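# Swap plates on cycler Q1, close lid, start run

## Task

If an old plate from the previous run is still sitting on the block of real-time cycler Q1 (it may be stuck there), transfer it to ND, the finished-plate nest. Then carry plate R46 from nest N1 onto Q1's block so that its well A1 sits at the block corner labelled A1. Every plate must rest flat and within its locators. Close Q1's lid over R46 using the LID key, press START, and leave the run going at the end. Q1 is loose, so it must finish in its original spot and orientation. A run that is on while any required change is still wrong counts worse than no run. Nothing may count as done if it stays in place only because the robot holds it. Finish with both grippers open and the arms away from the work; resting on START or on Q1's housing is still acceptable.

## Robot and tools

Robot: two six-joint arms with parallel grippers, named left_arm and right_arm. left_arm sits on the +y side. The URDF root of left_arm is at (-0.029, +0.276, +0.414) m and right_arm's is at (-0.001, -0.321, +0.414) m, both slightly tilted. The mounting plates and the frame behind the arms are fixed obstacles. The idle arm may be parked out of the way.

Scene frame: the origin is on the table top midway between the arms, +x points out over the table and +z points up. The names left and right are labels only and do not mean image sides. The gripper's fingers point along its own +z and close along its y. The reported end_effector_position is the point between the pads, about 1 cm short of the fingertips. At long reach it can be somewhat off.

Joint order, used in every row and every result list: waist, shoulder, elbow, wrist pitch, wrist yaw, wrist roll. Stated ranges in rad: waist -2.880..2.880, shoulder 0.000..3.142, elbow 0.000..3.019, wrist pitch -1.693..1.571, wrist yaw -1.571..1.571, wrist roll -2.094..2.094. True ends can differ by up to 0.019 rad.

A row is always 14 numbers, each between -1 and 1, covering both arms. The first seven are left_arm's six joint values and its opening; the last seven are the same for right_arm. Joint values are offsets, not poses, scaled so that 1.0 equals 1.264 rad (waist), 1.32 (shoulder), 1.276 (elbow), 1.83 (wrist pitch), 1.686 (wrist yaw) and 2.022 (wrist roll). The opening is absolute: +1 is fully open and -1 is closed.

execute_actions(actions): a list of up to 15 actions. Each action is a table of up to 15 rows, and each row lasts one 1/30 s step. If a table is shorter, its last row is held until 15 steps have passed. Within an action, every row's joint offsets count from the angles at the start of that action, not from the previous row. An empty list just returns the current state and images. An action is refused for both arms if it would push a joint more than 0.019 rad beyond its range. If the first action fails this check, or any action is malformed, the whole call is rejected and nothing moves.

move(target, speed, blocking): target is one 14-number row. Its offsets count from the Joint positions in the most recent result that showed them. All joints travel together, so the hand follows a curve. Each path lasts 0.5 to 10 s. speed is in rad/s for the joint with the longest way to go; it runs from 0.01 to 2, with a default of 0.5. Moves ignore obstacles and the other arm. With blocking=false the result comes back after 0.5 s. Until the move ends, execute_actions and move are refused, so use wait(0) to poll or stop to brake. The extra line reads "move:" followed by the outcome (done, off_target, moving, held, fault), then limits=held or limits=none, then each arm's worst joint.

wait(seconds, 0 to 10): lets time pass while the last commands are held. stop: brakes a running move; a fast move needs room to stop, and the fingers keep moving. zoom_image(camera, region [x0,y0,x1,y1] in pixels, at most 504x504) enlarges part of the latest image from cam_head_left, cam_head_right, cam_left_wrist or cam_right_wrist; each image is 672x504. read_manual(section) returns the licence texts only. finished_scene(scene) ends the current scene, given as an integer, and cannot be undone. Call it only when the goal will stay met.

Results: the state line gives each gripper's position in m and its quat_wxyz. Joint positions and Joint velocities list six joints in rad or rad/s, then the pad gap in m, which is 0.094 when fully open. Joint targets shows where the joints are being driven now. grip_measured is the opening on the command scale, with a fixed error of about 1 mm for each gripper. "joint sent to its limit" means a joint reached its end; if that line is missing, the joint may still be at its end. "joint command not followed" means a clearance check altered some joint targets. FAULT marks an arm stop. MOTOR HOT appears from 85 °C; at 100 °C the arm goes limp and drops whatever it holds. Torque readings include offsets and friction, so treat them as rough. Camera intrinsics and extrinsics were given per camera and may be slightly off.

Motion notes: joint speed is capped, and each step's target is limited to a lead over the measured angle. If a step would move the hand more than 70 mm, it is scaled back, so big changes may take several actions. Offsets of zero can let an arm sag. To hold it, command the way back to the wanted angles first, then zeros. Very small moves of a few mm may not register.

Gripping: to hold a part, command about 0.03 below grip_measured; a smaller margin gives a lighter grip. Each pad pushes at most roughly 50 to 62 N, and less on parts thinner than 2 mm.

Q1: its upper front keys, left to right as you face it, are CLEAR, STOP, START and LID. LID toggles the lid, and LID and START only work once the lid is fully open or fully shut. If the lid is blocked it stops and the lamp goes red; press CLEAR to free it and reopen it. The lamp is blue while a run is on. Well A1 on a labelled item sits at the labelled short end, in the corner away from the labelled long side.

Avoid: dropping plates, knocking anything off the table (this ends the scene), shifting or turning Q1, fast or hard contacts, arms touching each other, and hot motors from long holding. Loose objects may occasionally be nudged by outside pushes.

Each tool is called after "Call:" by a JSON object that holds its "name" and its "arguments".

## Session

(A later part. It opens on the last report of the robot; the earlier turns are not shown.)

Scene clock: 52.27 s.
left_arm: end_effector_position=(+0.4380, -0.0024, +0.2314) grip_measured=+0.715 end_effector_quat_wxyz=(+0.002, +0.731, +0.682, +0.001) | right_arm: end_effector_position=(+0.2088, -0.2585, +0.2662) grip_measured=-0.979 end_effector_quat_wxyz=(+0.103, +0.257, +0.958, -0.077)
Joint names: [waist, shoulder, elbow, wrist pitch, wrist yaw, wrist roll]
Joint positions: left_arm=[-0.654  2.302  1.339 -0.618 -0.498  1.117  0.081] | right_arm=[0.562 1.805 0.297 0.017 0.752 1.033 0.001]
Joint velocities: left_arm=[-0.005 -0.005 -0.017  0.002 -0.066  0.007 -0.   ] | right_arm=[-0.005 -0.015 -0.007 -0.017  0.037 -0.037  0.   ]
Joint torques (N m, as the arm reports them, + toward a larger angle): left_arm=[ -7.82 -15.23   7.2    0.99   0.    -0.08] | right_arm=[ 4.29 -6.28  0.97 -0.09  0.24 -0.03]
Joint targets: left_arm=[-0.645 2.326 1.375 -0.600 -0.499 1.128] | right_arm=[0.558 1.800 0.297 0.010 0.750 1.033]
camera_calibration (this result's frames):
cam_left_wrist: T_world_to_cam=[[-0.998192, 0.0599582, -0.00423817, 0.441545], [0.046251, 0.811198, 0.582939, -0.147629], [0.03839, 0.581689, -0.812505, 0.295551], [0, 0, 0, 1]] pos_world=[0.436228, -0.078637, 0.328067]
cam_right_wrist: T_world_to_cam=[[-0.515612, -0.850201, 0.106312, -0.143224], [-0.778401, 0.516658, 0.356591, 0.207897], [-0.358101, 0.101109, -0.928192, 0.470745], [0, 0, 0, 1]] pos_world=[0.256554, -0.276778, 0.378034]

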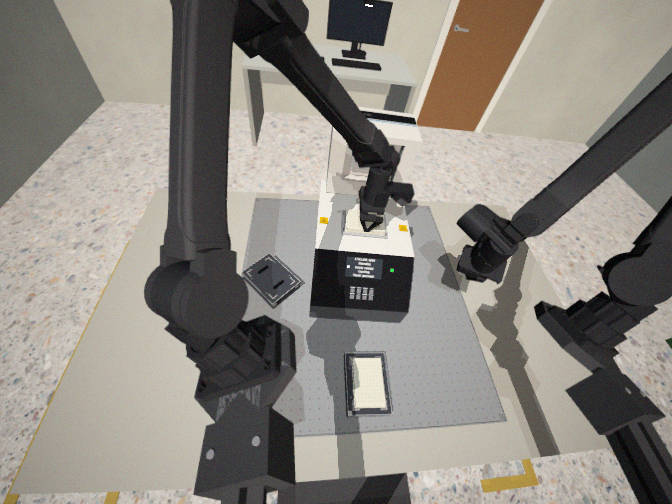

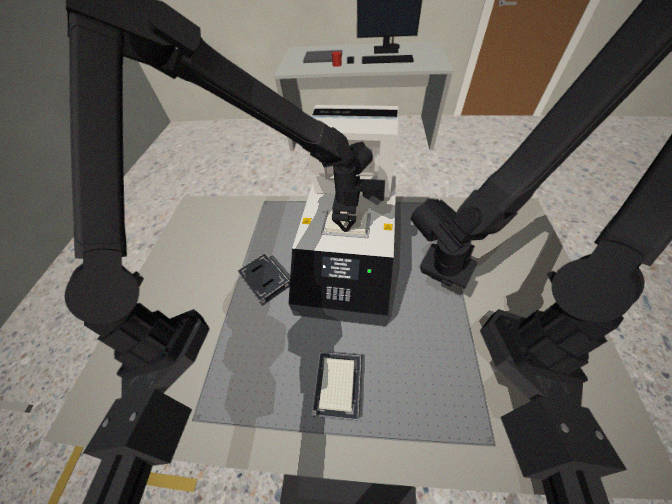

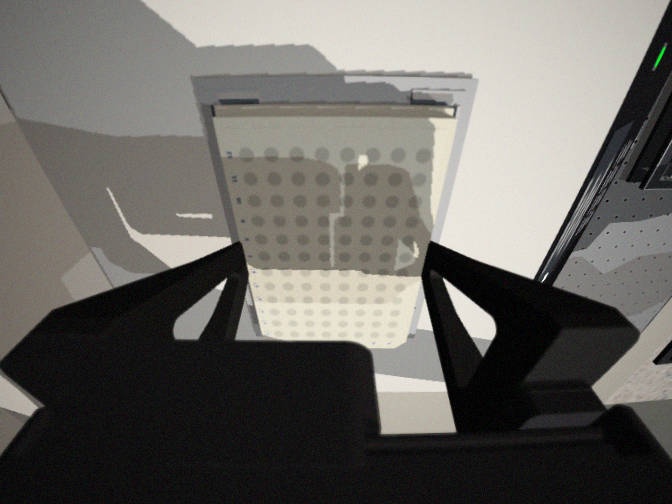

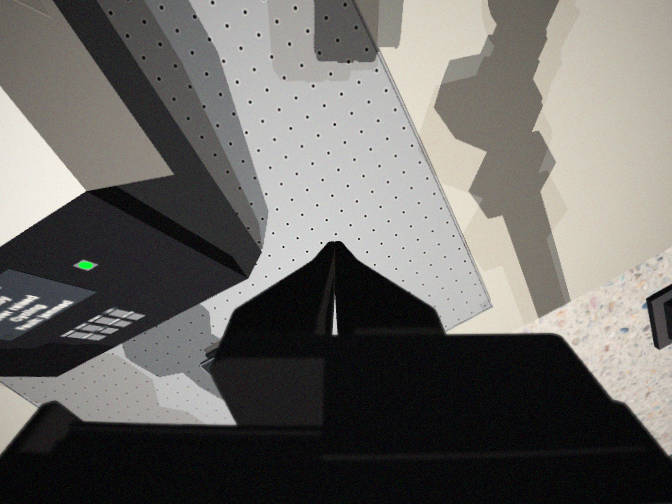

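Call:
{"name": "execute_actions", "arguments": {"actions": [[[0.004,0.012,0.022,0.006,0,0.003,0.69,-0.003,-0.0038,0,-0.004,-0.0012,0,-1],[0.004,0.010,0.021,0.005,0,0.003,0.68,-0.003,-0.0038,0,-0.004,-0.0012,0,-1],[0.003,0.008,0.020,0.004,0,0.002,0.68,-0.003,-0.0038,0,-0.004,-0.0012,0,-1],[0.003,0.006,0.019,0.003,0,0.002,0.68,-0.003,-0.0038,0,-0.004,-0.0012,0,-1],[0.002,0.004,0.018,0.002,0,0.001,0.68,-0.003,-0.0038,0,-0.004,-0.0012,0,-1],[0.002,0.002,0.017,0.001,0,0.001,0.68,-0.003,-0.0038,0,-0.004,-0.0012,0,-1],[0.001,0.0,0.016,0.0,0,0.0,0.68,-0.003,-0.0038,0,-0.004,-0.0012,0,-1],[0.001,-0.002,0.015,-0.001,0,-0.001,0.68,-0.003,-0.0038,0,-0.004,-0.0012,0,-1],[0.0,-0.004,0.014,-0.002,0,-0.001,0.68,-0.003,-0.0038,0,-0.004,-0.0012,0,-1],[0.0,-0.006,0.013,-0.003,0,-0.002,0.68,-0.003,-0.0038,0,-0.004,-0.0012,0,-1],[0.0,-0.008,0.012,-0.004,0,-0.002,0.68,-0.003,-0.0038,0,-0.004,-0.0012,0,-1],[0.0,-0.010,0.011,-0.005,0,-0.003,0.68,-0.003,-0.0038,0,-0.004,-0.0012,0,-1]]]}}

Call:
{"name": "move", "arguments": {"target": [-0.010,-0.032,0.002,-0.020,0,-0.011,0.68,-0.003,-0.0038,0,-0.004,-0.0012,0,-1], "speed": 0.05}}

Scene clock: 53.37 s.
left_arm: end_effector_position=(+0.4380, -0.0024, +0.2314) grip_measured=+0.701 end_effector_quat_wxyz=(+0.002, +0.731, +0.682, +0.001) | right_arm: end_effector_position=(+0.2088, -0.2585, +0.2662) grip_measured=-0.979 end_effector_quat_wxyz=(+0.103, +0.257, +0.958, -0.077)
Joint names: [waist, shoulder, elbow, wrist pitch, wrist yaw, wrist roll]
Joint positions: left_arm=[-0.654  2.302  1.339 -0.618 -0.498  1.117  0.08 ] | right_arm=[0.562 1.805 0.297 0.017 0.752 1.033 0.001]
Joint velocities: left_arm=[-0.005  0.005 -0.022 -0.002  0.007  0.037  0.   ] | right_arm=[-0.015 -0.015 -0.007  0.007 -0.051 -0.007  0.001]
Joint torques (N m, as the arm reports them, + toward a larger angle): left_arm=[ -8.42 -18.55   5.57   0.01   0.05  -0.22] | right_arm=[ 4.35 -6.27  0.97 -0.09  0.24 -0.04]
Joint targets: left_arm=[-0.654 2.289 1.353 -0.627 -0.498 1.111] | right_arm=[0.558 1.800 0.297 0.010 0.750 1.033]
camera_calibration (this result's frames):
cam_left_wrist: T_world_to_cam=[[-0.998192, 0.0599582, -0.00423817, 0.441545], [0.046251, 0.811198, 0.582939, -0.147629], [0.03839, 0.581689, -0.812505, 0.295551], [0, 0, 0, 1]] pos_world=[0.436228, -0.078637, 0.328067]
cam_right_wrist: T_world_to_cam=[[-0.515612, -0.850201, 0.106312, -0.143224], [-0.778401, 0.516658, 0.356591, 0.207897], [-0.358101, 0.101109, -0.928192, 0.470745], [0, 0, 0, 1]] pos_world=[0.256554, -0.276778, 0.378034]

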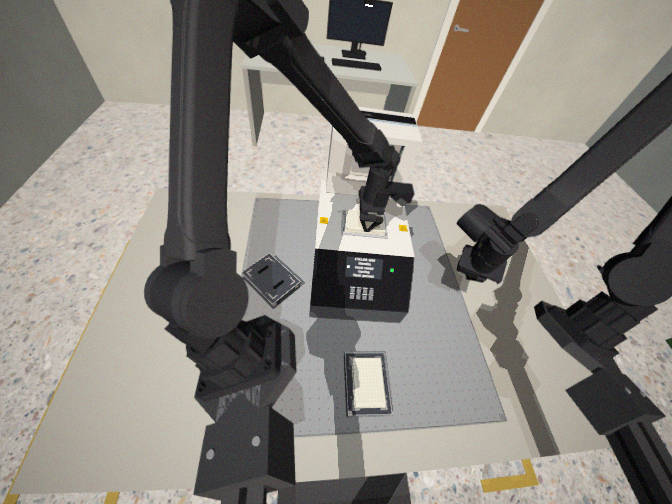

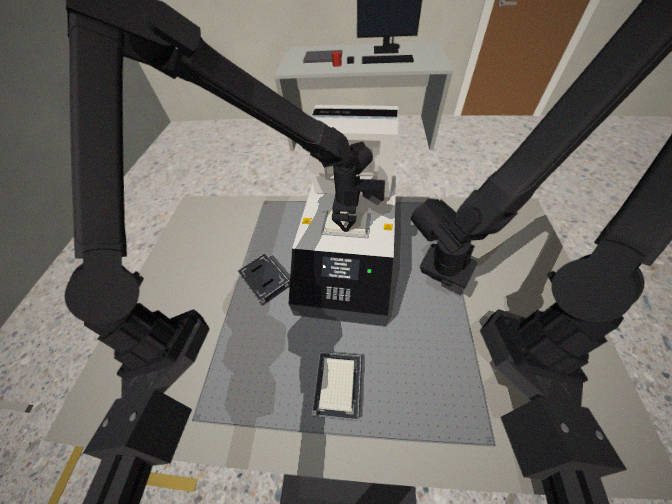

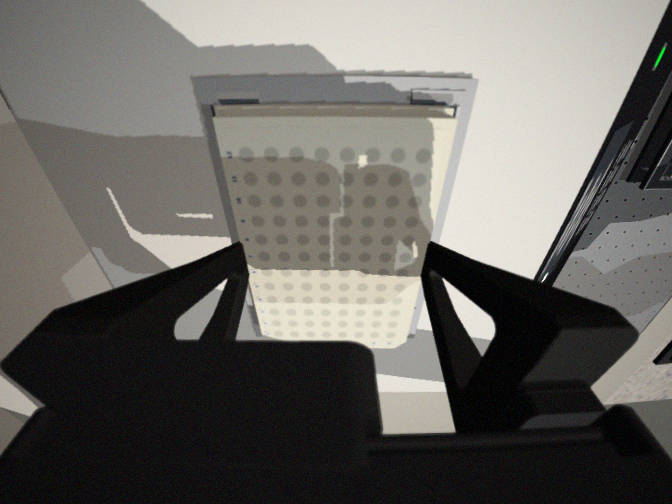

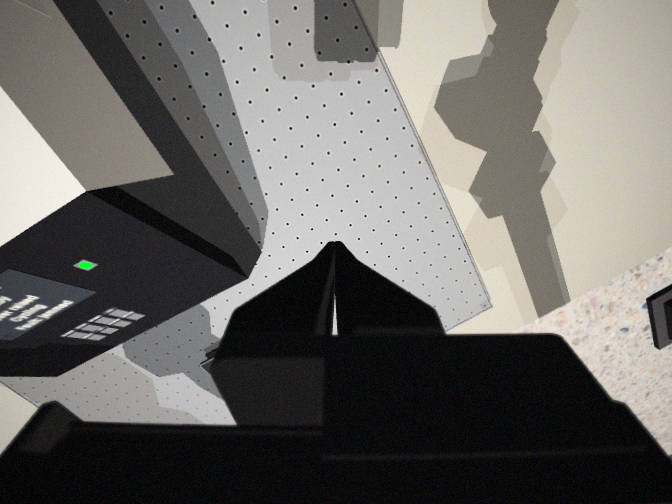

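Scene clock: 54.43 s.
left_arm: end_effector_position=(+0.4375, -0.0021, +0.2314) grip_measured=+0.701 end_effector_quat_wxyz=(+0.001, +0.730, +0.684, +0.000) | right_arm: end_effector_position=(+0.2088, -0.2585, +0.2662) grip_measured=-0.979 end_effector_quat_wxyz=(+0.103, +0.257, +0.958, -0.077)
Joint names: [waist, shoulder, elbow, wrist pitch, wrist yaw, wrist roll]
Joint positions: left_arm=[-0.654  2.302  1.339 -0.62  -0.498  1.112  0.08 ] | right_arm=[0.562 1.805 0.297 0.017 0.752 1.033 0.001]
Joint velocities: left_arm=[-0.005 -0.015  0.012 -0.017 -0.066  0.066  0.   ] | right_arm=[-0.005 -0.005  0.027  0.007 -0.022 -0.022 -0.   ]
Joint torques (N m, as the arm reports them, + toward a larger angle): left_arm=[ -9.32 -21.2    4.71  -0.93   0.05  -0.31] | right_arm=[ 4.32 -6.27  0.97 -0.1   0.24 -0.03]
Joint targets: left_arm=[-0.666 2.260 1.342 -0.654 -0.498 1.095] | right_arm=[0.558 1.800 0.297 0.010 0.750 1.033]
move: off_target (left_arm); limits=none; left_arm: farthest joint: the shoulder, 0.042 radians from its target (0.042 radians at the start); right_arm: farthest joint: the wrist pitch, 0.007 radians from its target (0.007 radians at the start)
camera_calibration (this result's frames):
cam_left_wrist: T_world_to_cam=[[-0.998434, 0.0559035, -0.00213565, 0.440618], [0.0441436, 0.810705, 0.583789, -0.147123], [0.0343672, 0.58278, -0.811903, 0.297019], [0, 0, 0, 1]] pos_world=[0.436215, -0.0784553, 0.32798]
cam_right_wrist: T_world_to_cam=[[-0.515612, -0.850201, 0.106312, -0.143224], [-0.778401, 0.516658, 0.356591, 0.207897], [-0.358101, 0.101109, -0.928192, 0.470745], [0, 0, 0, 1]] pos_world=[0.256554, -0.276778, 0.378034]

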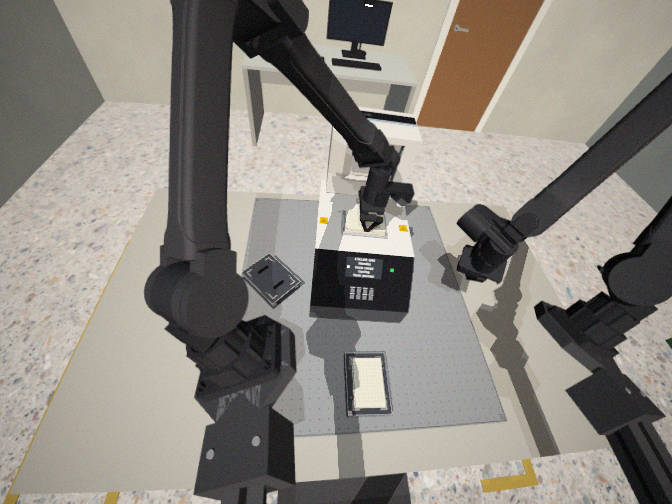

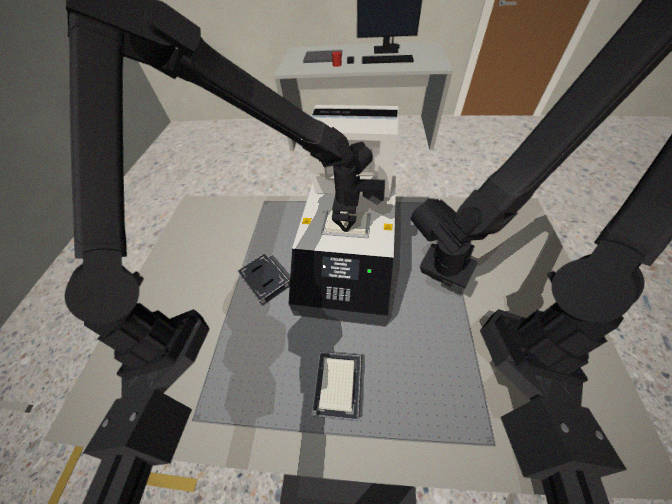

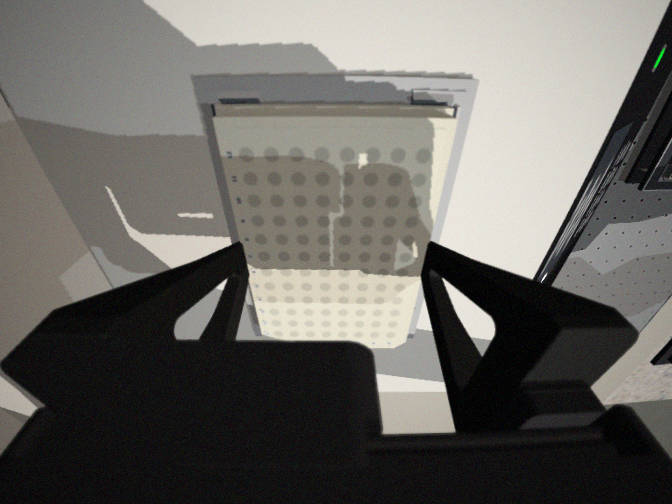

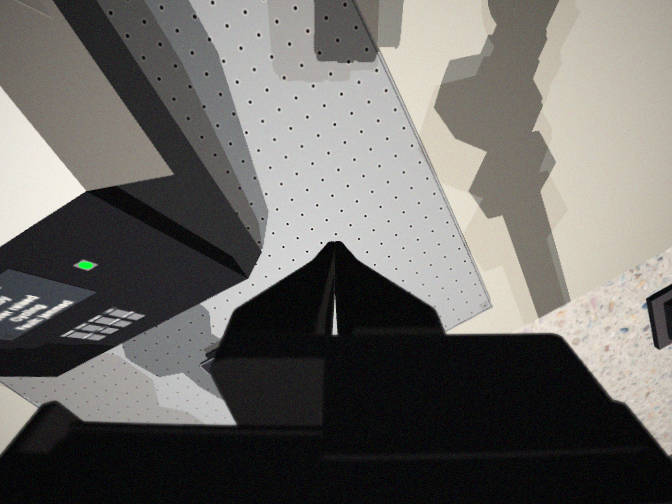

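Call:
{"name": "execute_actions", "arguments": {"actions": [[[-0.010,-0.032,0.004,-0.017,0,-0.007,0.672,-0.003,-0.0038,0,-0.004,-0.0012,0,-1],[-0.0105,-0.033,0.006,-0.016,0,-0.006,0.665,-0.003,-0.0038,0,-0.004,-0.0012,0,-1],[-0.011,-0.034,0.008,-0.015,0,-0.005,0.665,-0.003,-0.0038,0,-0.004,-0.0012,0,-1],[-0.012,-0.035,0.010,-0.014,0,-0.004,0.665,-0.003,-0.0038,0,-0.004,-0.0012,0,-1],[-0.013,-0.037,0.012,-0.013,0,-0.003,0.665,-0.003,-0.0038,0,-0.004,-0.0012,0,-1],[-0.014,-0.039,0.013,-0.012,0,-0.002,0.665,-0.003,-0.0038,0,-0.004,-0.0012,0,-1],[-0.015,-0.041,0.014,-0.011,0,-0.002,0.665,-0.003,-0.0038,0,-0.004,-0.0012,0,-1],[-0.016,-0.043,0.015,-0.010,0,-0.002,0.665,-0.003,-0.0038,0,-0.004,-0.0012,0,-1],[-0.017,-0.045,0.016,-0.010,0,-0.002,0.665,-0.003,-0.0038,0,-0.004,-0.0012,0,-1],[-0.0175,-0.047,0.017,-0.010,0,-0.002,0.665,-0.003,-0.0038,0,-0.004,-0.0012,0,-1],[-0.018,-0.049,0.018,-0.010,0,-0.002,0.665,-0.003,-0.0038,0,-0.004,-0.0012,0,-1]]]}}

Scene clock: 56.57 s.
left_arm: end_effector_position=(+0.4379, -0.0021, +0.2319) grip_measured=+0.701 end_effector_quat_wxyz=(+0.001, +0.729, +0.684, -0.000) | right_arm: end_effector_position=(+0.2088, -0.2585, +0.2662) grip_measured=-0.979 end_effector_quat_wxyz=(+0.103, +0.257, +0.958, -0.077)
Joint names: [waist, shoulder, elbow, wrist pitch, wrist yaw, wrist roll]
Joint positions: left_arm=[-0.654  2.301  1.339 -0.62  -0.497  1.112  0.08 ] | right_arm=[0.562 1.805 0.297 0.017 0.752 1.033 0.001]
Joint velocities: left_arm=[-0.005 -0.015 -0.002 -0.007 -0.022  0.007 -0.001] | right_arm=[ 0.015 -0.005  0.002 -0.007  0.007  0.022 -0.   ]
Joint torques (N m, as the arm reports them, + toward a larger angle): left_arm=[-10.   -23.05   6.25  -0.32  -0.01  -0.2 ] | right_arm=[ 4.36 -6.27  0.97 -0.09  0.24 -0.04]
Joint targets: left_arm=[-0.676 2.238 1.362 -0.638 -0.498 1.108] | right_arm=[0.558 1.800 0.297 0.010 0.750 1.033]
camera_calibration (this result's frames):
cam_left_wrist: T_world_to_cam=[[-0.998463, 0.0553568, -0.00251678, 0.441061], [0.0435283, 0.8116, 0.582589, -0.146821], [0.0342929, 0.581585, -0.812763, 0.297717], [0, 0, 0, 1]] pos_world=[0.436564, -0.0784031, 0.32862]
cam_right_wrist: T_world_to_cam=[[-0.515612, -0.850201, 0.106312, -0.143224], [-0.778401, 0.516658, 0.356591, 0.207897], [-0.358101, 0.101109, -0.928192, 0.470745], [0, 0, 0, 1]] pos_world=[0.256554, -0.276778, 0.378034]

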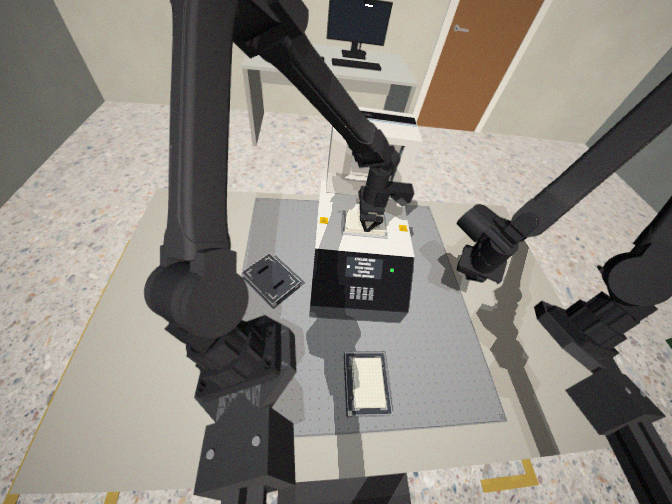

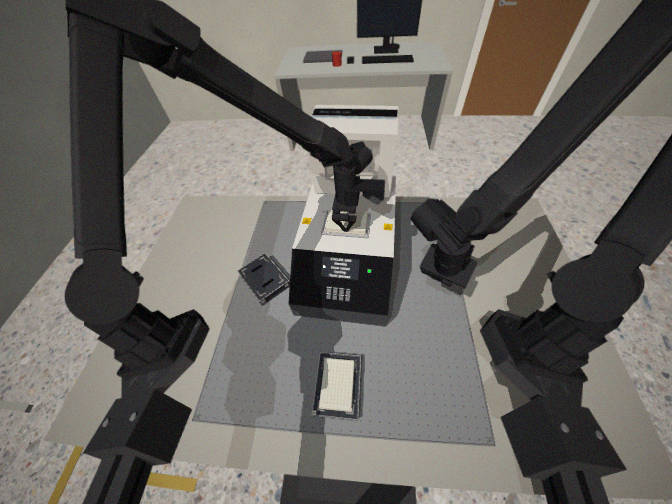

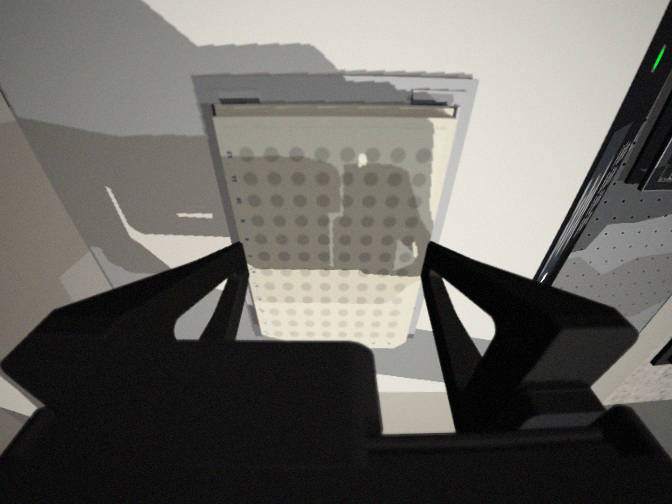

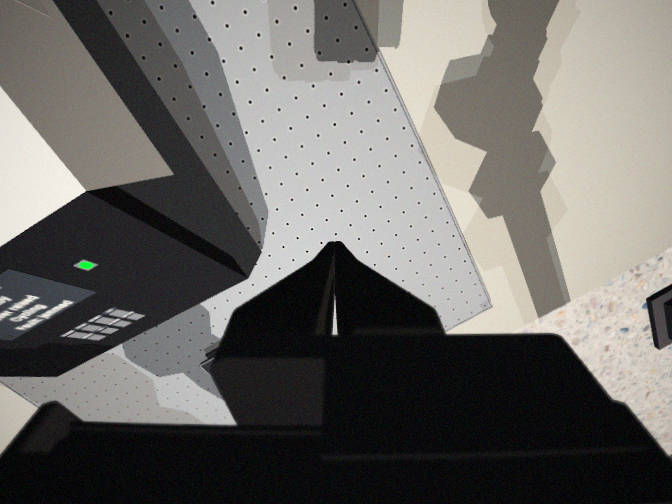

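Call:
{"name": "execute_actions", "arguments": {"actions": [[[-0.0185,-0.049,0.0185,-0.010,0,-0.002,0.665,-0.003,-0.0038,0,-0.004,-0.0012,0,-1],[-0.0195,-0.0505,0.019,-0.010,0,-0.002,0.665,-0.003,-0.0038,0,-0.004,-0.0012,0,-1],[-0.0205,-0.052,0.0195,-0.010,0,-0.002,0.665,-0.003,-0.0038,0,-0.004,-0.0012,0,-1],[-0.0215,-0.0535,0.020,-0.010,0,-0.002,0.665,-0.003,-0.0038,0,-0.004,-0.0012,0,-1],[-0.0225,-0.055,0.0205,-0.010,0,-0.002,0.665,-0.003,-0.0038,0,-0.004,-0.0012,0,-1],[-0.0235,-0.0565,0.021,-0.010,0,-0.002,0.665,-0.003,-0.0038,0,-0.004,-0.0012,0,-1],[-0.0245,-0.058,0.0215,-0.010,0,-0.002,0.665,-0.003,-0.0038,0,-0.004,-0.0012,0,-1],[-0.0255,-0.0595,0.022,-0.010,0,-0.002,0.665,-0.003,-0.0038,0,-0.004,-0.0012,0,-1],[-0.0265,-0.061,0.0225,-0.010,0,-0.002,0.665,-0.003,-0.0038,0,-0.004,-0.0012,0,-1],[-0.0275,-0.0625,0.023,-0.010,0,-0.002,0.665,-0.003,-0.0038,0,-0.004,-0.0012,0,-1],[-0.0285,-0.064,0.0235,-0.010,0,-0.002,0.665,-0.003,-0.0038,0,-0.004,-0.0012,0,-1],[-0.0295,-0.0655,0.024,-0.010,0,-0.002,0.665,-0.003,-0.0038,0,-0.004,-0.0012,0,-1]]]}}

Scene clock: 57.67 s.
left_arm: end_effector_position=(+0.4383, -0.0024, +0.2327) grip_measured=+0.701 end_effector_quat_wxyz=(+0.002, +0.729, +0.684, -0.000) | right_arm: end_effector_position=(+0.2088, -0.2585, +0.2662) grip_measured=-0.979 end_effector_quat_wxyz=(+0.103, +0.257, +0.958, -0.077)
Joint names: [waist, shoulder, elbow, wrist pitch, wrist yaw, wrist roll]
Joint positions: left_arm=[-0.654  2.299  1.339 -0.62  -0.496  1.112  0.08 ] | right_arm=[0.562 1.805 0.297 0.017 0.752 1.033 0.001]
Joint velocities: left_arm=[-0.015 -0.015 -0.012 -0.012 -0.022 -0.022 -0.001] | right_arm=[-0.005  0.005 -0.002  0.012  0.022 -0.007 -0.   ]
Joint torques (N m, as the arm reports them, + toward a larger angle): left_arm=[-11.   -25.03   6.81  -0.33   0.    -0.2 ] | right_arm=[ 4.32 -6.31  0.97 -0.1   0.24 -0.03]
Joint targets: left_arm=[-0.691 2.214 1.370 -0.638 -0.497 1.108] | right_arm=[0.558 1.800 0.297 0.010 0.750 1.033]
camera_calibration (this result's frames):
cam_left_wrist: T_world_to_cam=[[-0.998483, 0.0549627, -0.00336144, 0.441696], [0.0427758, 0.812635, 0.581201, -0.146458], [0.034676, 0.580175, -0.813753, 0.298551], [0, 0, 0, 1]] pos_world=[0.436938, -0.0784714, 0.329553]
cam_right_wrist: T_world_to_cam=[[-0.515612, -0.850201, 0.106312, -0.143224], [-0.778401, 0.516658, 0.356591, 0.207897], [-0.358101, 0.101109, -0.928192, 0.470745], [0, 0, 0, 1]] pos_world=[0.256554, -0.276778, 0.378034]

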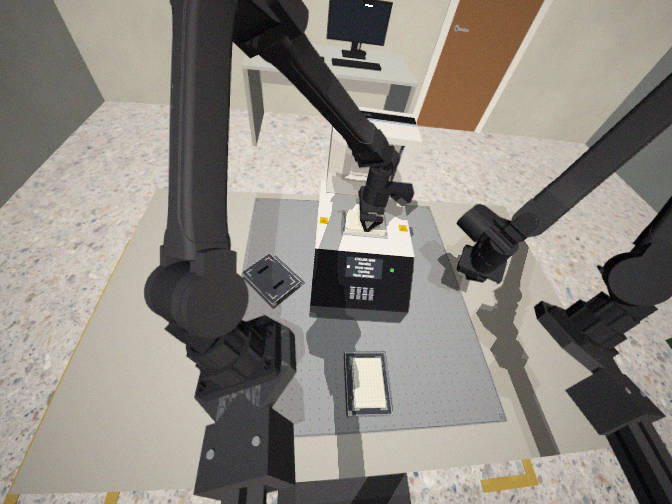

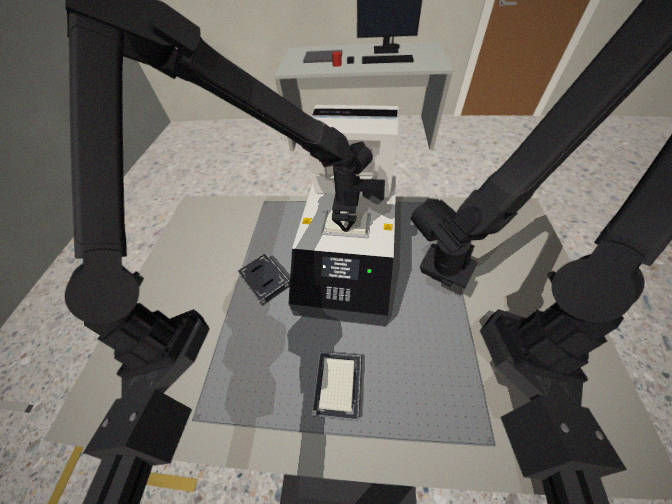

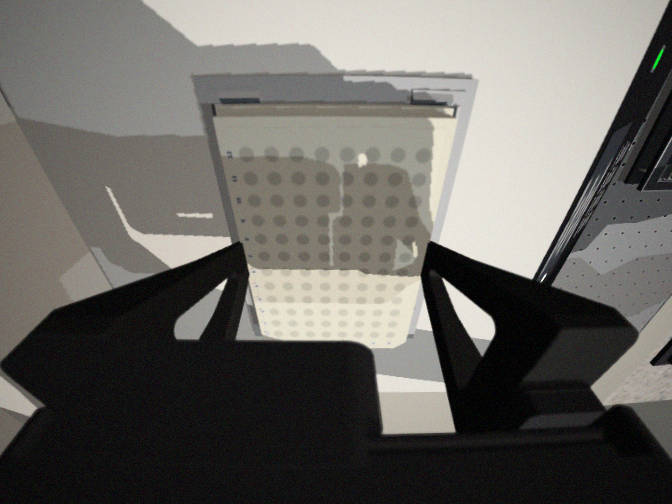

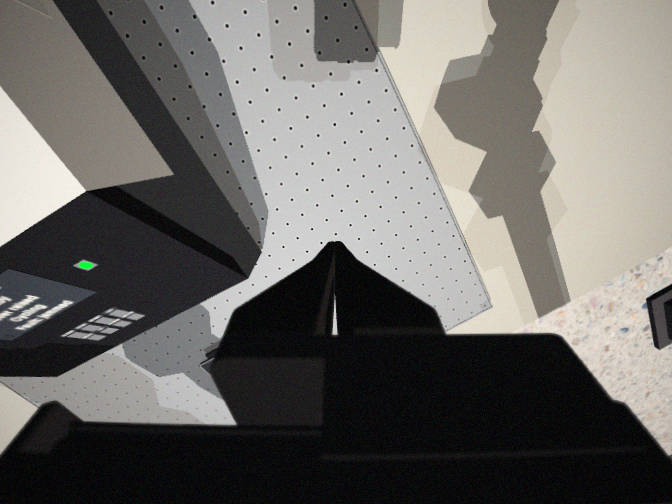

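Call:
{"name": "execute_actions", "arguments": {"actions": [[[-0.030,-0.066,0.025,-0.010,-0.0006,-0.002,0.665,-0.003,-0.0038,0,-0.004,-0.0012,0,-1],[-0.031,-0.0675,0.0255,-0.010,-0.0006,-0.002,0.665,-0.003,-0.0038,0,-0.004,-0.0012,0,-1],[-0.032,-0.069,0.026,-0.010,-0.0006,-0.002,0.665,-0.003,-0.0038,0,-0.004,-0.0012,0,-1],[-0.033,-0.0705,0.027,-0.010,-0.0006,-0.002,0.665,-0.003,-0.0038,0,-0.004,-0.0012,0,-1],[-0.034,-0.072,0.0275,-0.010,-0.0006,-0.002,0.665,-0.003,-0.0038,0,-0.004,-0.0012,0,-1],[-0.035,-0.0735,0.028,-0.010,-0.0006,-0.002,0.665,-0.003,-0.0038,0,-0.004,-0.0012,0,-1],[-0.036,-0.075,0.029,-0.010,-0.0006,-0.002,0.665,-0.003,-0.0038,0,-0.004,-0.0012,0,-1],[-0.037,-0.0765,0.0295,-0.010,-0.0006,-0.002,0.665,-0.003,-0.0038,0,-0.004,-0.0012,0,-1],[-0.038,-0.078,0.030,-0.010,-0.0006,-0.002,0.665,-0.003,-0.0038,0,-0.004,-0.0012,0,-1],[-0.039,-0.0795,0.031,-0.010,-0.0006,-0.002,0.665,-0.003,-0.0038,0,-0.004,-0.0012,0,-1],[-0.040,-0.081,0.0315,-0.010,-0.0006,-0.002,0.665,-0.003,-0.0038,0,-0.004,-0.0012,0,-1],[-0.041,-0.0825,0.032,-0.010,-0.0006,-0.002,0.665,-0.003,-0.0038,0,-0.004,-0.0012,0,-1]]]}}

Scene clock: 58.63 s.
left_arm: end_effector_position=(+0.4384, -0.0025, +0.2330) grip_measured=+0.701 end_effector_quat_wxyz=(+0.003, +0.729, +0.684, -0.000) | right_arm: end_effector_position=(+0.2088, -0.2585, +0.2662) grip_measured=-0.979 end_effector_quat_wxyz=(+0.103, +0.257, +0.958, -0.077)
Joint names: [waist, shoulder, elbow, wrist pitch, wrist yaw, wrist roll]
Joint positions: left_arm=[-0.654  2.299  1.339 -0.62  -0.496  1.112  0.08 ] | right_arm=[0.562 1.805 0.297 0.017 0.752 1.033 0.001]
Joint velocities: left_arm=[-0.005 -0.024  0.007  0.007  0.007  0.037  0.   ] | right_arm=[-0.005 -0.005 -0.007 -0.007  0.007 -0.081  0.   ]
Joint torques (N m, as the arm reports them, + toward a larger angle): left_arm=[-11.35 -25.49   7.05  -0.23   0.01  -0.2 ] | right_arm=[ 4.34 -6.33  0.97 -0.1   0.24 -0.03]
Joint targets: left_arm=[-0.697 2.209 1.373 -0.635 -0.496 1.108] | right_arm=[0.558 1.800 0.297 0.010 0.750 1.033]
camera_calibration (this result's frames):
cam_left_wrist: T_world_to_cam=[[-0.998473, 0.0551144, -0.00382518, 0.44189], [0.0426384, 0.812777, 0.581013, -0.146399], [0.0351312, 0.579963, -0.813885, 0.298687], [0, 0, 0, 1]] pos_world=[0.436964, -0.0785924, 0.329847]
cam_right_wrist: T_world_to_cam=[[-0.515612, -0.850201, 0.106312, -0.143224], [-0.778401, 0.516658, 0.356591, 0.207897], [-0.358101, 0.101109, -0.928192, 0.470745], [0, 0, 0, 1]] pos_world=[0.256554, -0.276778, 0.378034]

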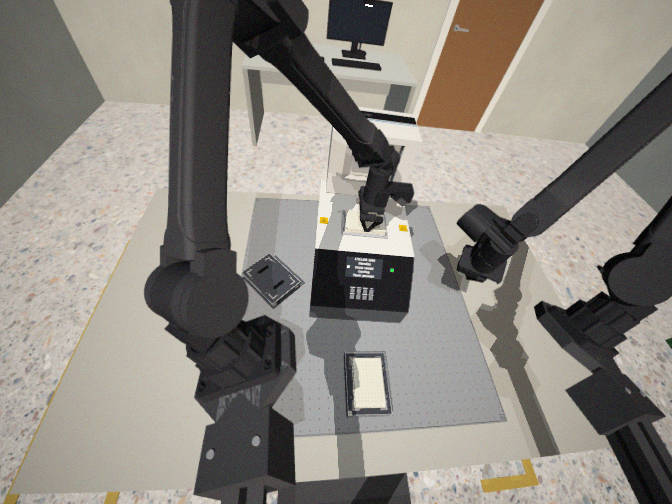

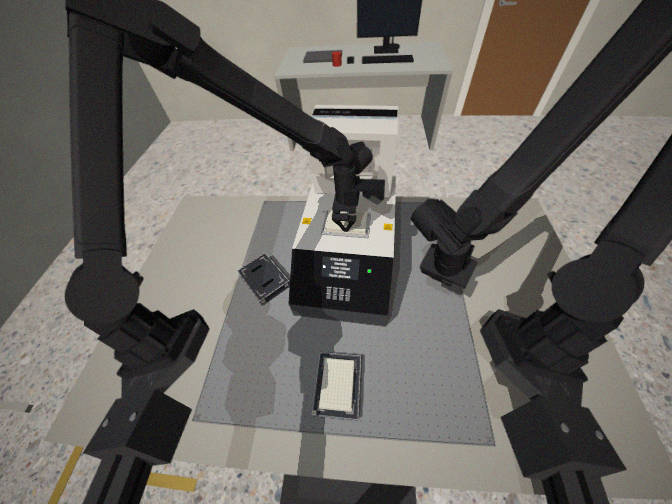

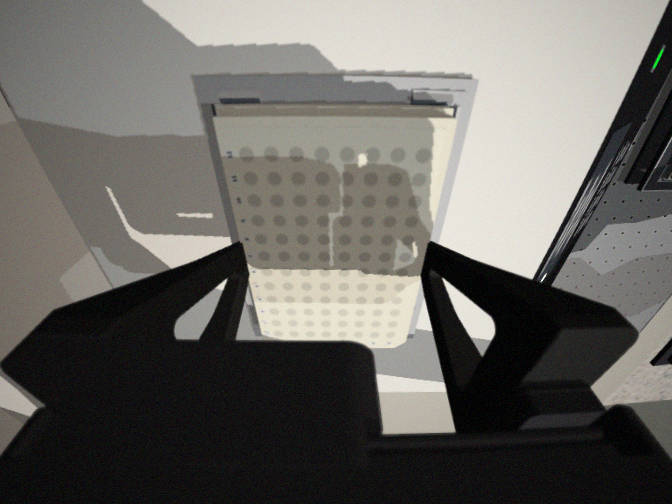

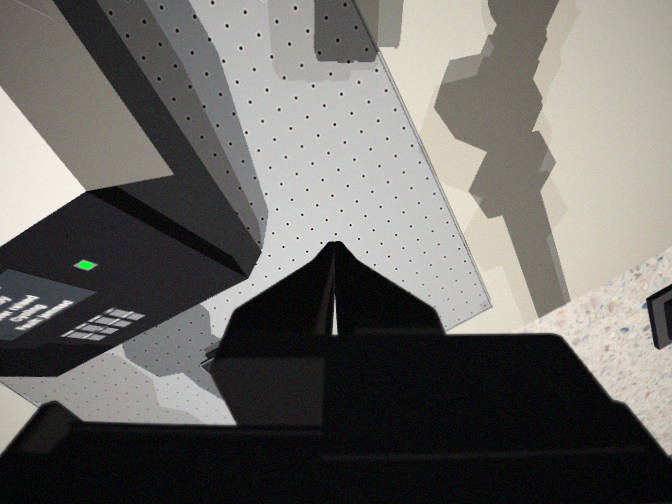

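Call:
{"name": "execute_actions", "arguments": {"actions": [[[-0.0335,-0.064,0.027,-0.009,0.001,-0.002,0.665,-0.003,-0.0038,0,-0.004,-0.0012,0,-1],[-0.033,-0.060,0.028,-0.010,0.002,-0.0025,0.665,-0.003,-0.0038,0,-0.004,-0.0012,0,-1],[-0.0325,-0.056,0.030,-0.011,0.003,-0.003,0.665,-0.003,-0.0038,0,-0.004,-0.0012,0,-1],[-0.032,-0.052,0.032,-0.0125,0.004,-0.003,0.665,-0.003,-0.0038,0,-0.004,-0.0012,0,-1],[-0.0315,-0.048,0.034,-0.014,0.005,-0.0035,0.665,-0.003,-0.0038,0,-0.004,-0.0012,0,-1],[-0.031,-0.045,0.036,-0.0155,0.006,-0.004,0.665,-0.003,-0.0038,0,-0.004,-0.0012,0,-1],[-0.0305,-0.042,0.038,-0.017,0.007,-0.004,0.665,-0.003,-0.0038,0,-0.004,-0.0012,0,-1],[-0.030,-0.040,0.040,-0.0185,0.008,-0.0045,0.665,-0.003,-0.0038,0,-0.004,-0.0012,0,-1],[-0.0295,-0.038,0.042,-0.020,0.009,-0.005,0.665,-0.003,-0.0038,0,-0.004,-0.0012,0,-1],[-0.029,-0.036,0.0435,-0.021,0.010,-0.005,0.665,-0.003,-0.0038,0,-0.004,-0.0012,0,-1],[-0.0285,-0.035,0.045,-0.0225,0.0105,-0.005,0.665,-0.003,-0.0038,0,-0.004,-0.0012,0,-1],[-0.028,-0.034,0.046,-0.0235,0.011,-0.005,0.665,-0.003,-0.0038,0,-0.004,-0.0012,0,-1]]]}}

Scene clock: 62.63 s.
left_arm: end_effector_position=(+0.4389, -0.0033, +0.2337) grip_measured=+0.701 end_effector_quat_wxyz=(+0.003, +0.729, +0.684, -0.004) | right_arm: end_effector_position=(+0.2088, -0.2585, +0.2662) grip_measured=-0.979 end_effector_quat_wxyz=(+0.103, +0.257, +0.958, -0.077)
Joint names: [waist, shoulder, elbow, wrist pitch, wrist yaw, wrist roll]
Joint positions: left_arm=[-0.654  2.299  1.344 -0.627 -0.488  1.112  0.08 ] | right_arm=[0.562 1.805 0.297 0.017 0.752 1.033 0.001]
Joint velocities: left_arm=[-0.005  0.005  0.007 -0.017 -0.037  0.11   0.   ] | right_arm=[ 0.015  0.015 -0.007 -0.012  0.022 -0.081 -0.   ]
Joint torques (N m, as the arm reports them, + toward a larger angle): left_arm=[-10.93 -21.47   8.58  -1.     0.58  -0.26] | right_arm=[ 4.32 -6.31  0.96 -0.09  0.24 -0.04]
Joint targets: left_arm=[-0.690 2.254 1.398 -0.663 -0.477 1.102] | right_arm=[0.558 1.800 0.297 0.010 0.750 1.033]
camera_calibration (this result's frames):
cam_left_wrist: T_world_to_cam=[[-0.998454, 0.0555571, 0.00156494, 0.441197], [0.0462923, 0.815708, 0.576609, -0.14678], [0.0307582, 0.57579, -0.817019, 0.302326], [0, 0, 0, 1]] pos_world=[0.438011, -0.0788583, 0.33095]
cam_right_wrist: T_world_to_cam=[[-0.515612, -0.850201, 0.106312, -0.143224], [-0.778401, 0.516658, 0.356591, 0.207897], [-0.358101, 0.101109, -0.928192, 0.470745], [0, 0, 0, 1]] pos_world=[0.256554, -0.276778, 0.378034]

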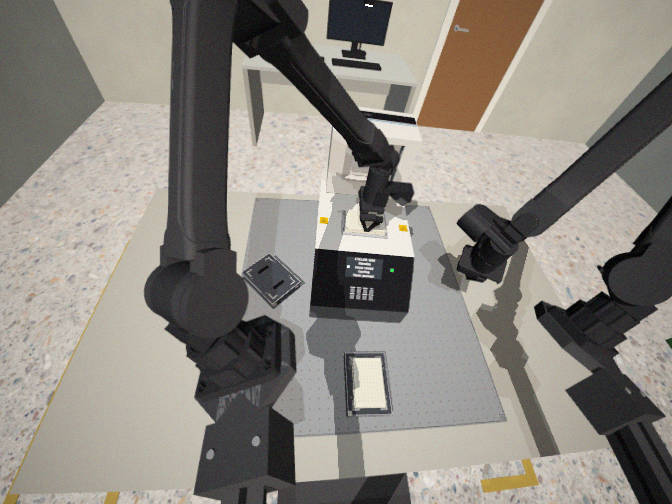

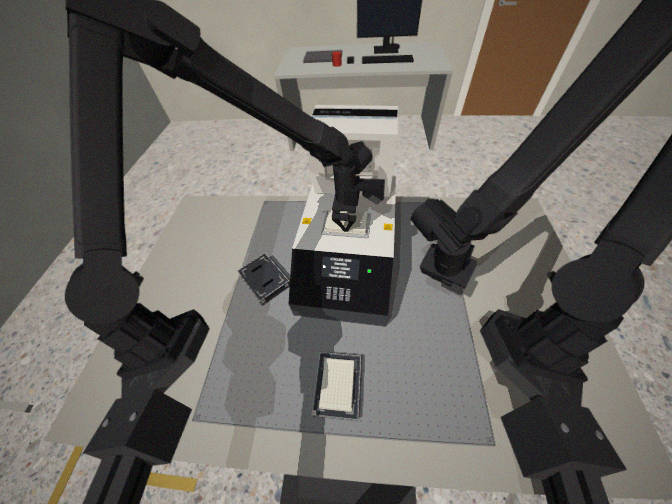

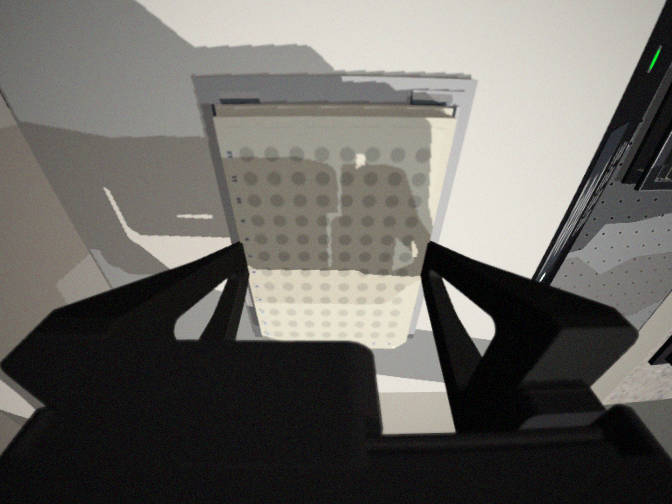

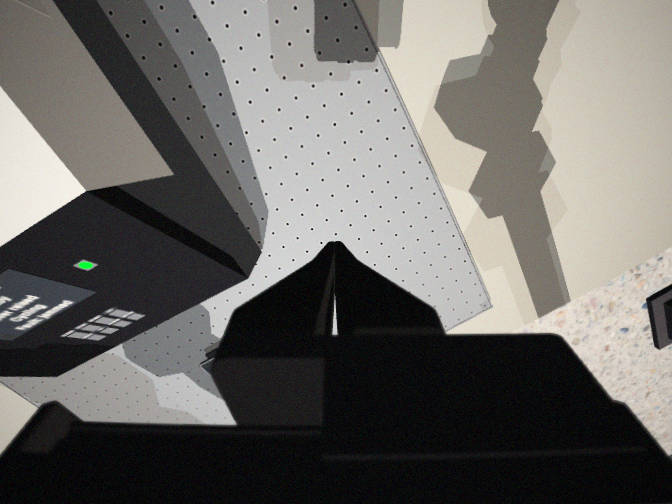

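Call:
{"name": "execute_actions", "arguments": {"actions": [[[-0.0285,-0.034,0.0435,-0.0215,0.0065,-0.0055,0.665,-0.003,-0.0038,0,-0.004,-0.0012,0,-1],[-0.0285,-0.0345,0.045,-0.0235,0.0065,-0.006,0.665,-0.003,-0.0038,0,-0.004,-0.0012,0,-1],[-0.0285,-0.035,0.0465,-0.0255,0.0065,-0.0065,0.665,-0.003,-0.0038,0,-0.004,-0.0012,0,-1],[-0.0285,-0.035,0.048,-0.0275,0.007,-0.007,0.665,-0.003,-0.0038,0,-0.004,-0.0012,0,-1],[-0.0285,-0.0355,0.0495,-0.0295,0.007,-0.0075,0.665,-0.003,-0.0038,0,-0.004,-0.0012,0,-1],[-0.0285,-0.036,0.051,-0.0315,0.0075,-0.008,0.665,-0.003,-0.0038,0,-0.004,-0.0012,0,-1],[-0.0285,-0.036,0.0525,-0.0335,0.0075,-0.0085,0.665,-0.003,-0.0038,0,-0.004,-0.0012,0,-1],[-0.0285,-0.0365,0.054,-0.0355,0.008,-0.009,0.665,-0.003,-0.0038,0,-0.004,-0.0012,0,-1],[-0.0285,-0.037,0.055,-0.0375,0.008,-0.0095,0.665,-0.003,-0.0038,0,-0.004,-0.0012,0,-1],[-0.0285,-0.037,0.056,-0.039,0.0085,-0.010,0.665,-0.003,-0.0038,0,-0.004,-0.0012,0,-1],[-0.0285,-0.0375,0.057,-0.0405,0.009,-0.010,0.665,-0.003,-0.0038,0,-0.004,-0.0012,0,-1],[-0.0285,-0.038,0.058,-0.042,0.009,-0.010,0.665,-0.003,-0.0038,0,-0.004,-0.0012,0,-1]]]}}

Scene clock: 63.83 s.
left_arm: end_effector_position=(+0.4441, -0.0106, +0.2502) grip_measured=+0.701 end_effector_quat_wxyz=(+0.002, +0.734, +0.679, -0.011) | right_arm: end_effector_position=(+0.2088, -0.2585, +0.2662) grip_measured=-0.979 end_effector_quat_wxyz=(+0.103, +0.257, +0.958, -0.077)
Joint names: [waist, shoulder, elbow, wrist pitch, wrist yaw, wrist roll]
Joint positions: left_arm=[-0.67   2.287  1.376 -0.686 -0.476  1.105  0.08 ] | right_arm=[0.562 1.805 0.297 0.017 0.752 1.033 0.001]
Joint velocities: left_arm=[-0.122 -0.083  0.125 -0.032 -0.037 -0.037 -0.   ] | right_arm=[-0.005 -0.005 -0.007 -0.007 -0.051 -0.007 -0.001]
Joint torques (N m, as the arm reports them, + toward a larger angle): left_arm=[ -9.15 -20.51   7.34  -0.28   0.17  -0.25] | right_arm=[ 4.36 -6.28  0.98 -0.09  0.24 -0.03]
Joint targets: left_arm=[-0.690 2.249 1.418 -0.704 -0.473 1.091] | right_arm=[0.558 1.800 0.297 0.010 0.750 1.033]
camera_calibration (this result's frames):
cam_left_wrist: T_world_to_cam=[[-0.997449, 0.0703603, 0.0120426, 0.443912], [0.0646737, 0.819333, 0.569658, -0.156938], [0.0302144, 0.568983, -0.821794, 0.321238], [0, 0, 0, 1]] pos_world=[0.443223, -0.0854279, 0.348046]
cam_right_wrist: T_world_to_cam=[[-0.515612, -0.850201, 0.106312, -0.143224], [-0.778401, 0.516658, 0.356591, 0.207897], [-0.358101, 0.101109, -0.928192, 0.470745], [0, 0, 0, 1]] pos_world=[0.256554, -0.276778, 0.378034]

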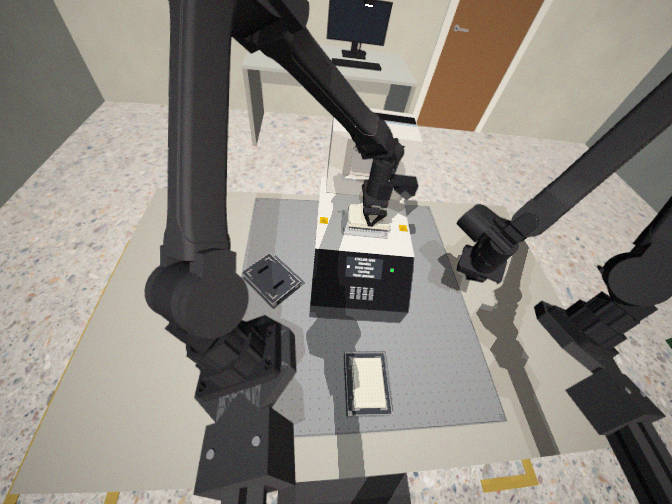

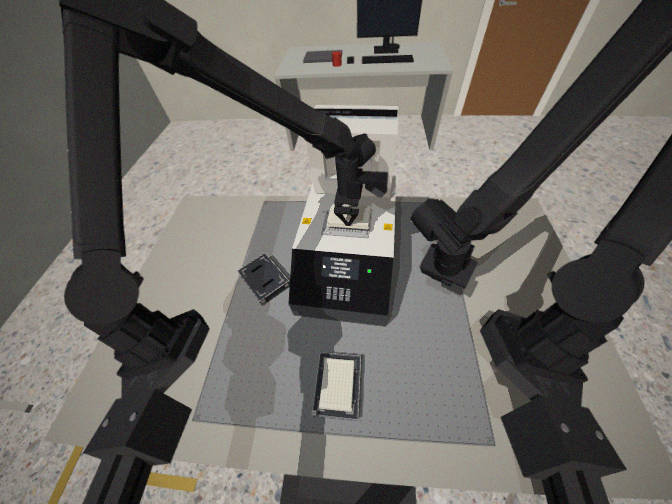

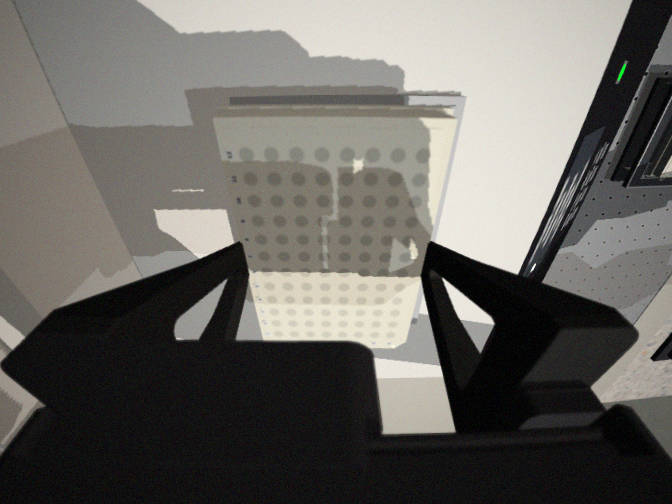

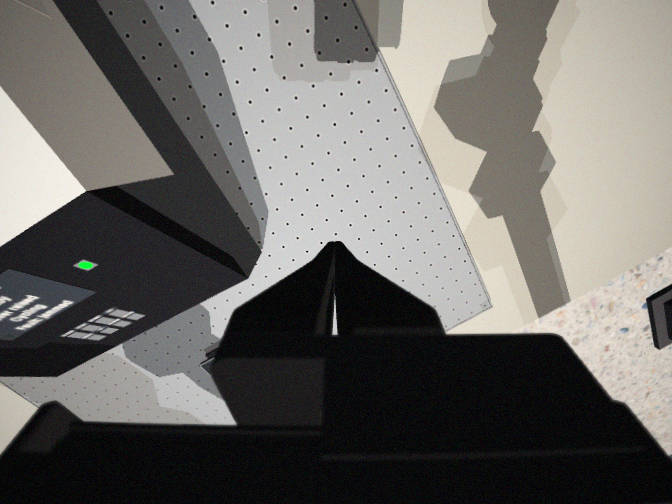

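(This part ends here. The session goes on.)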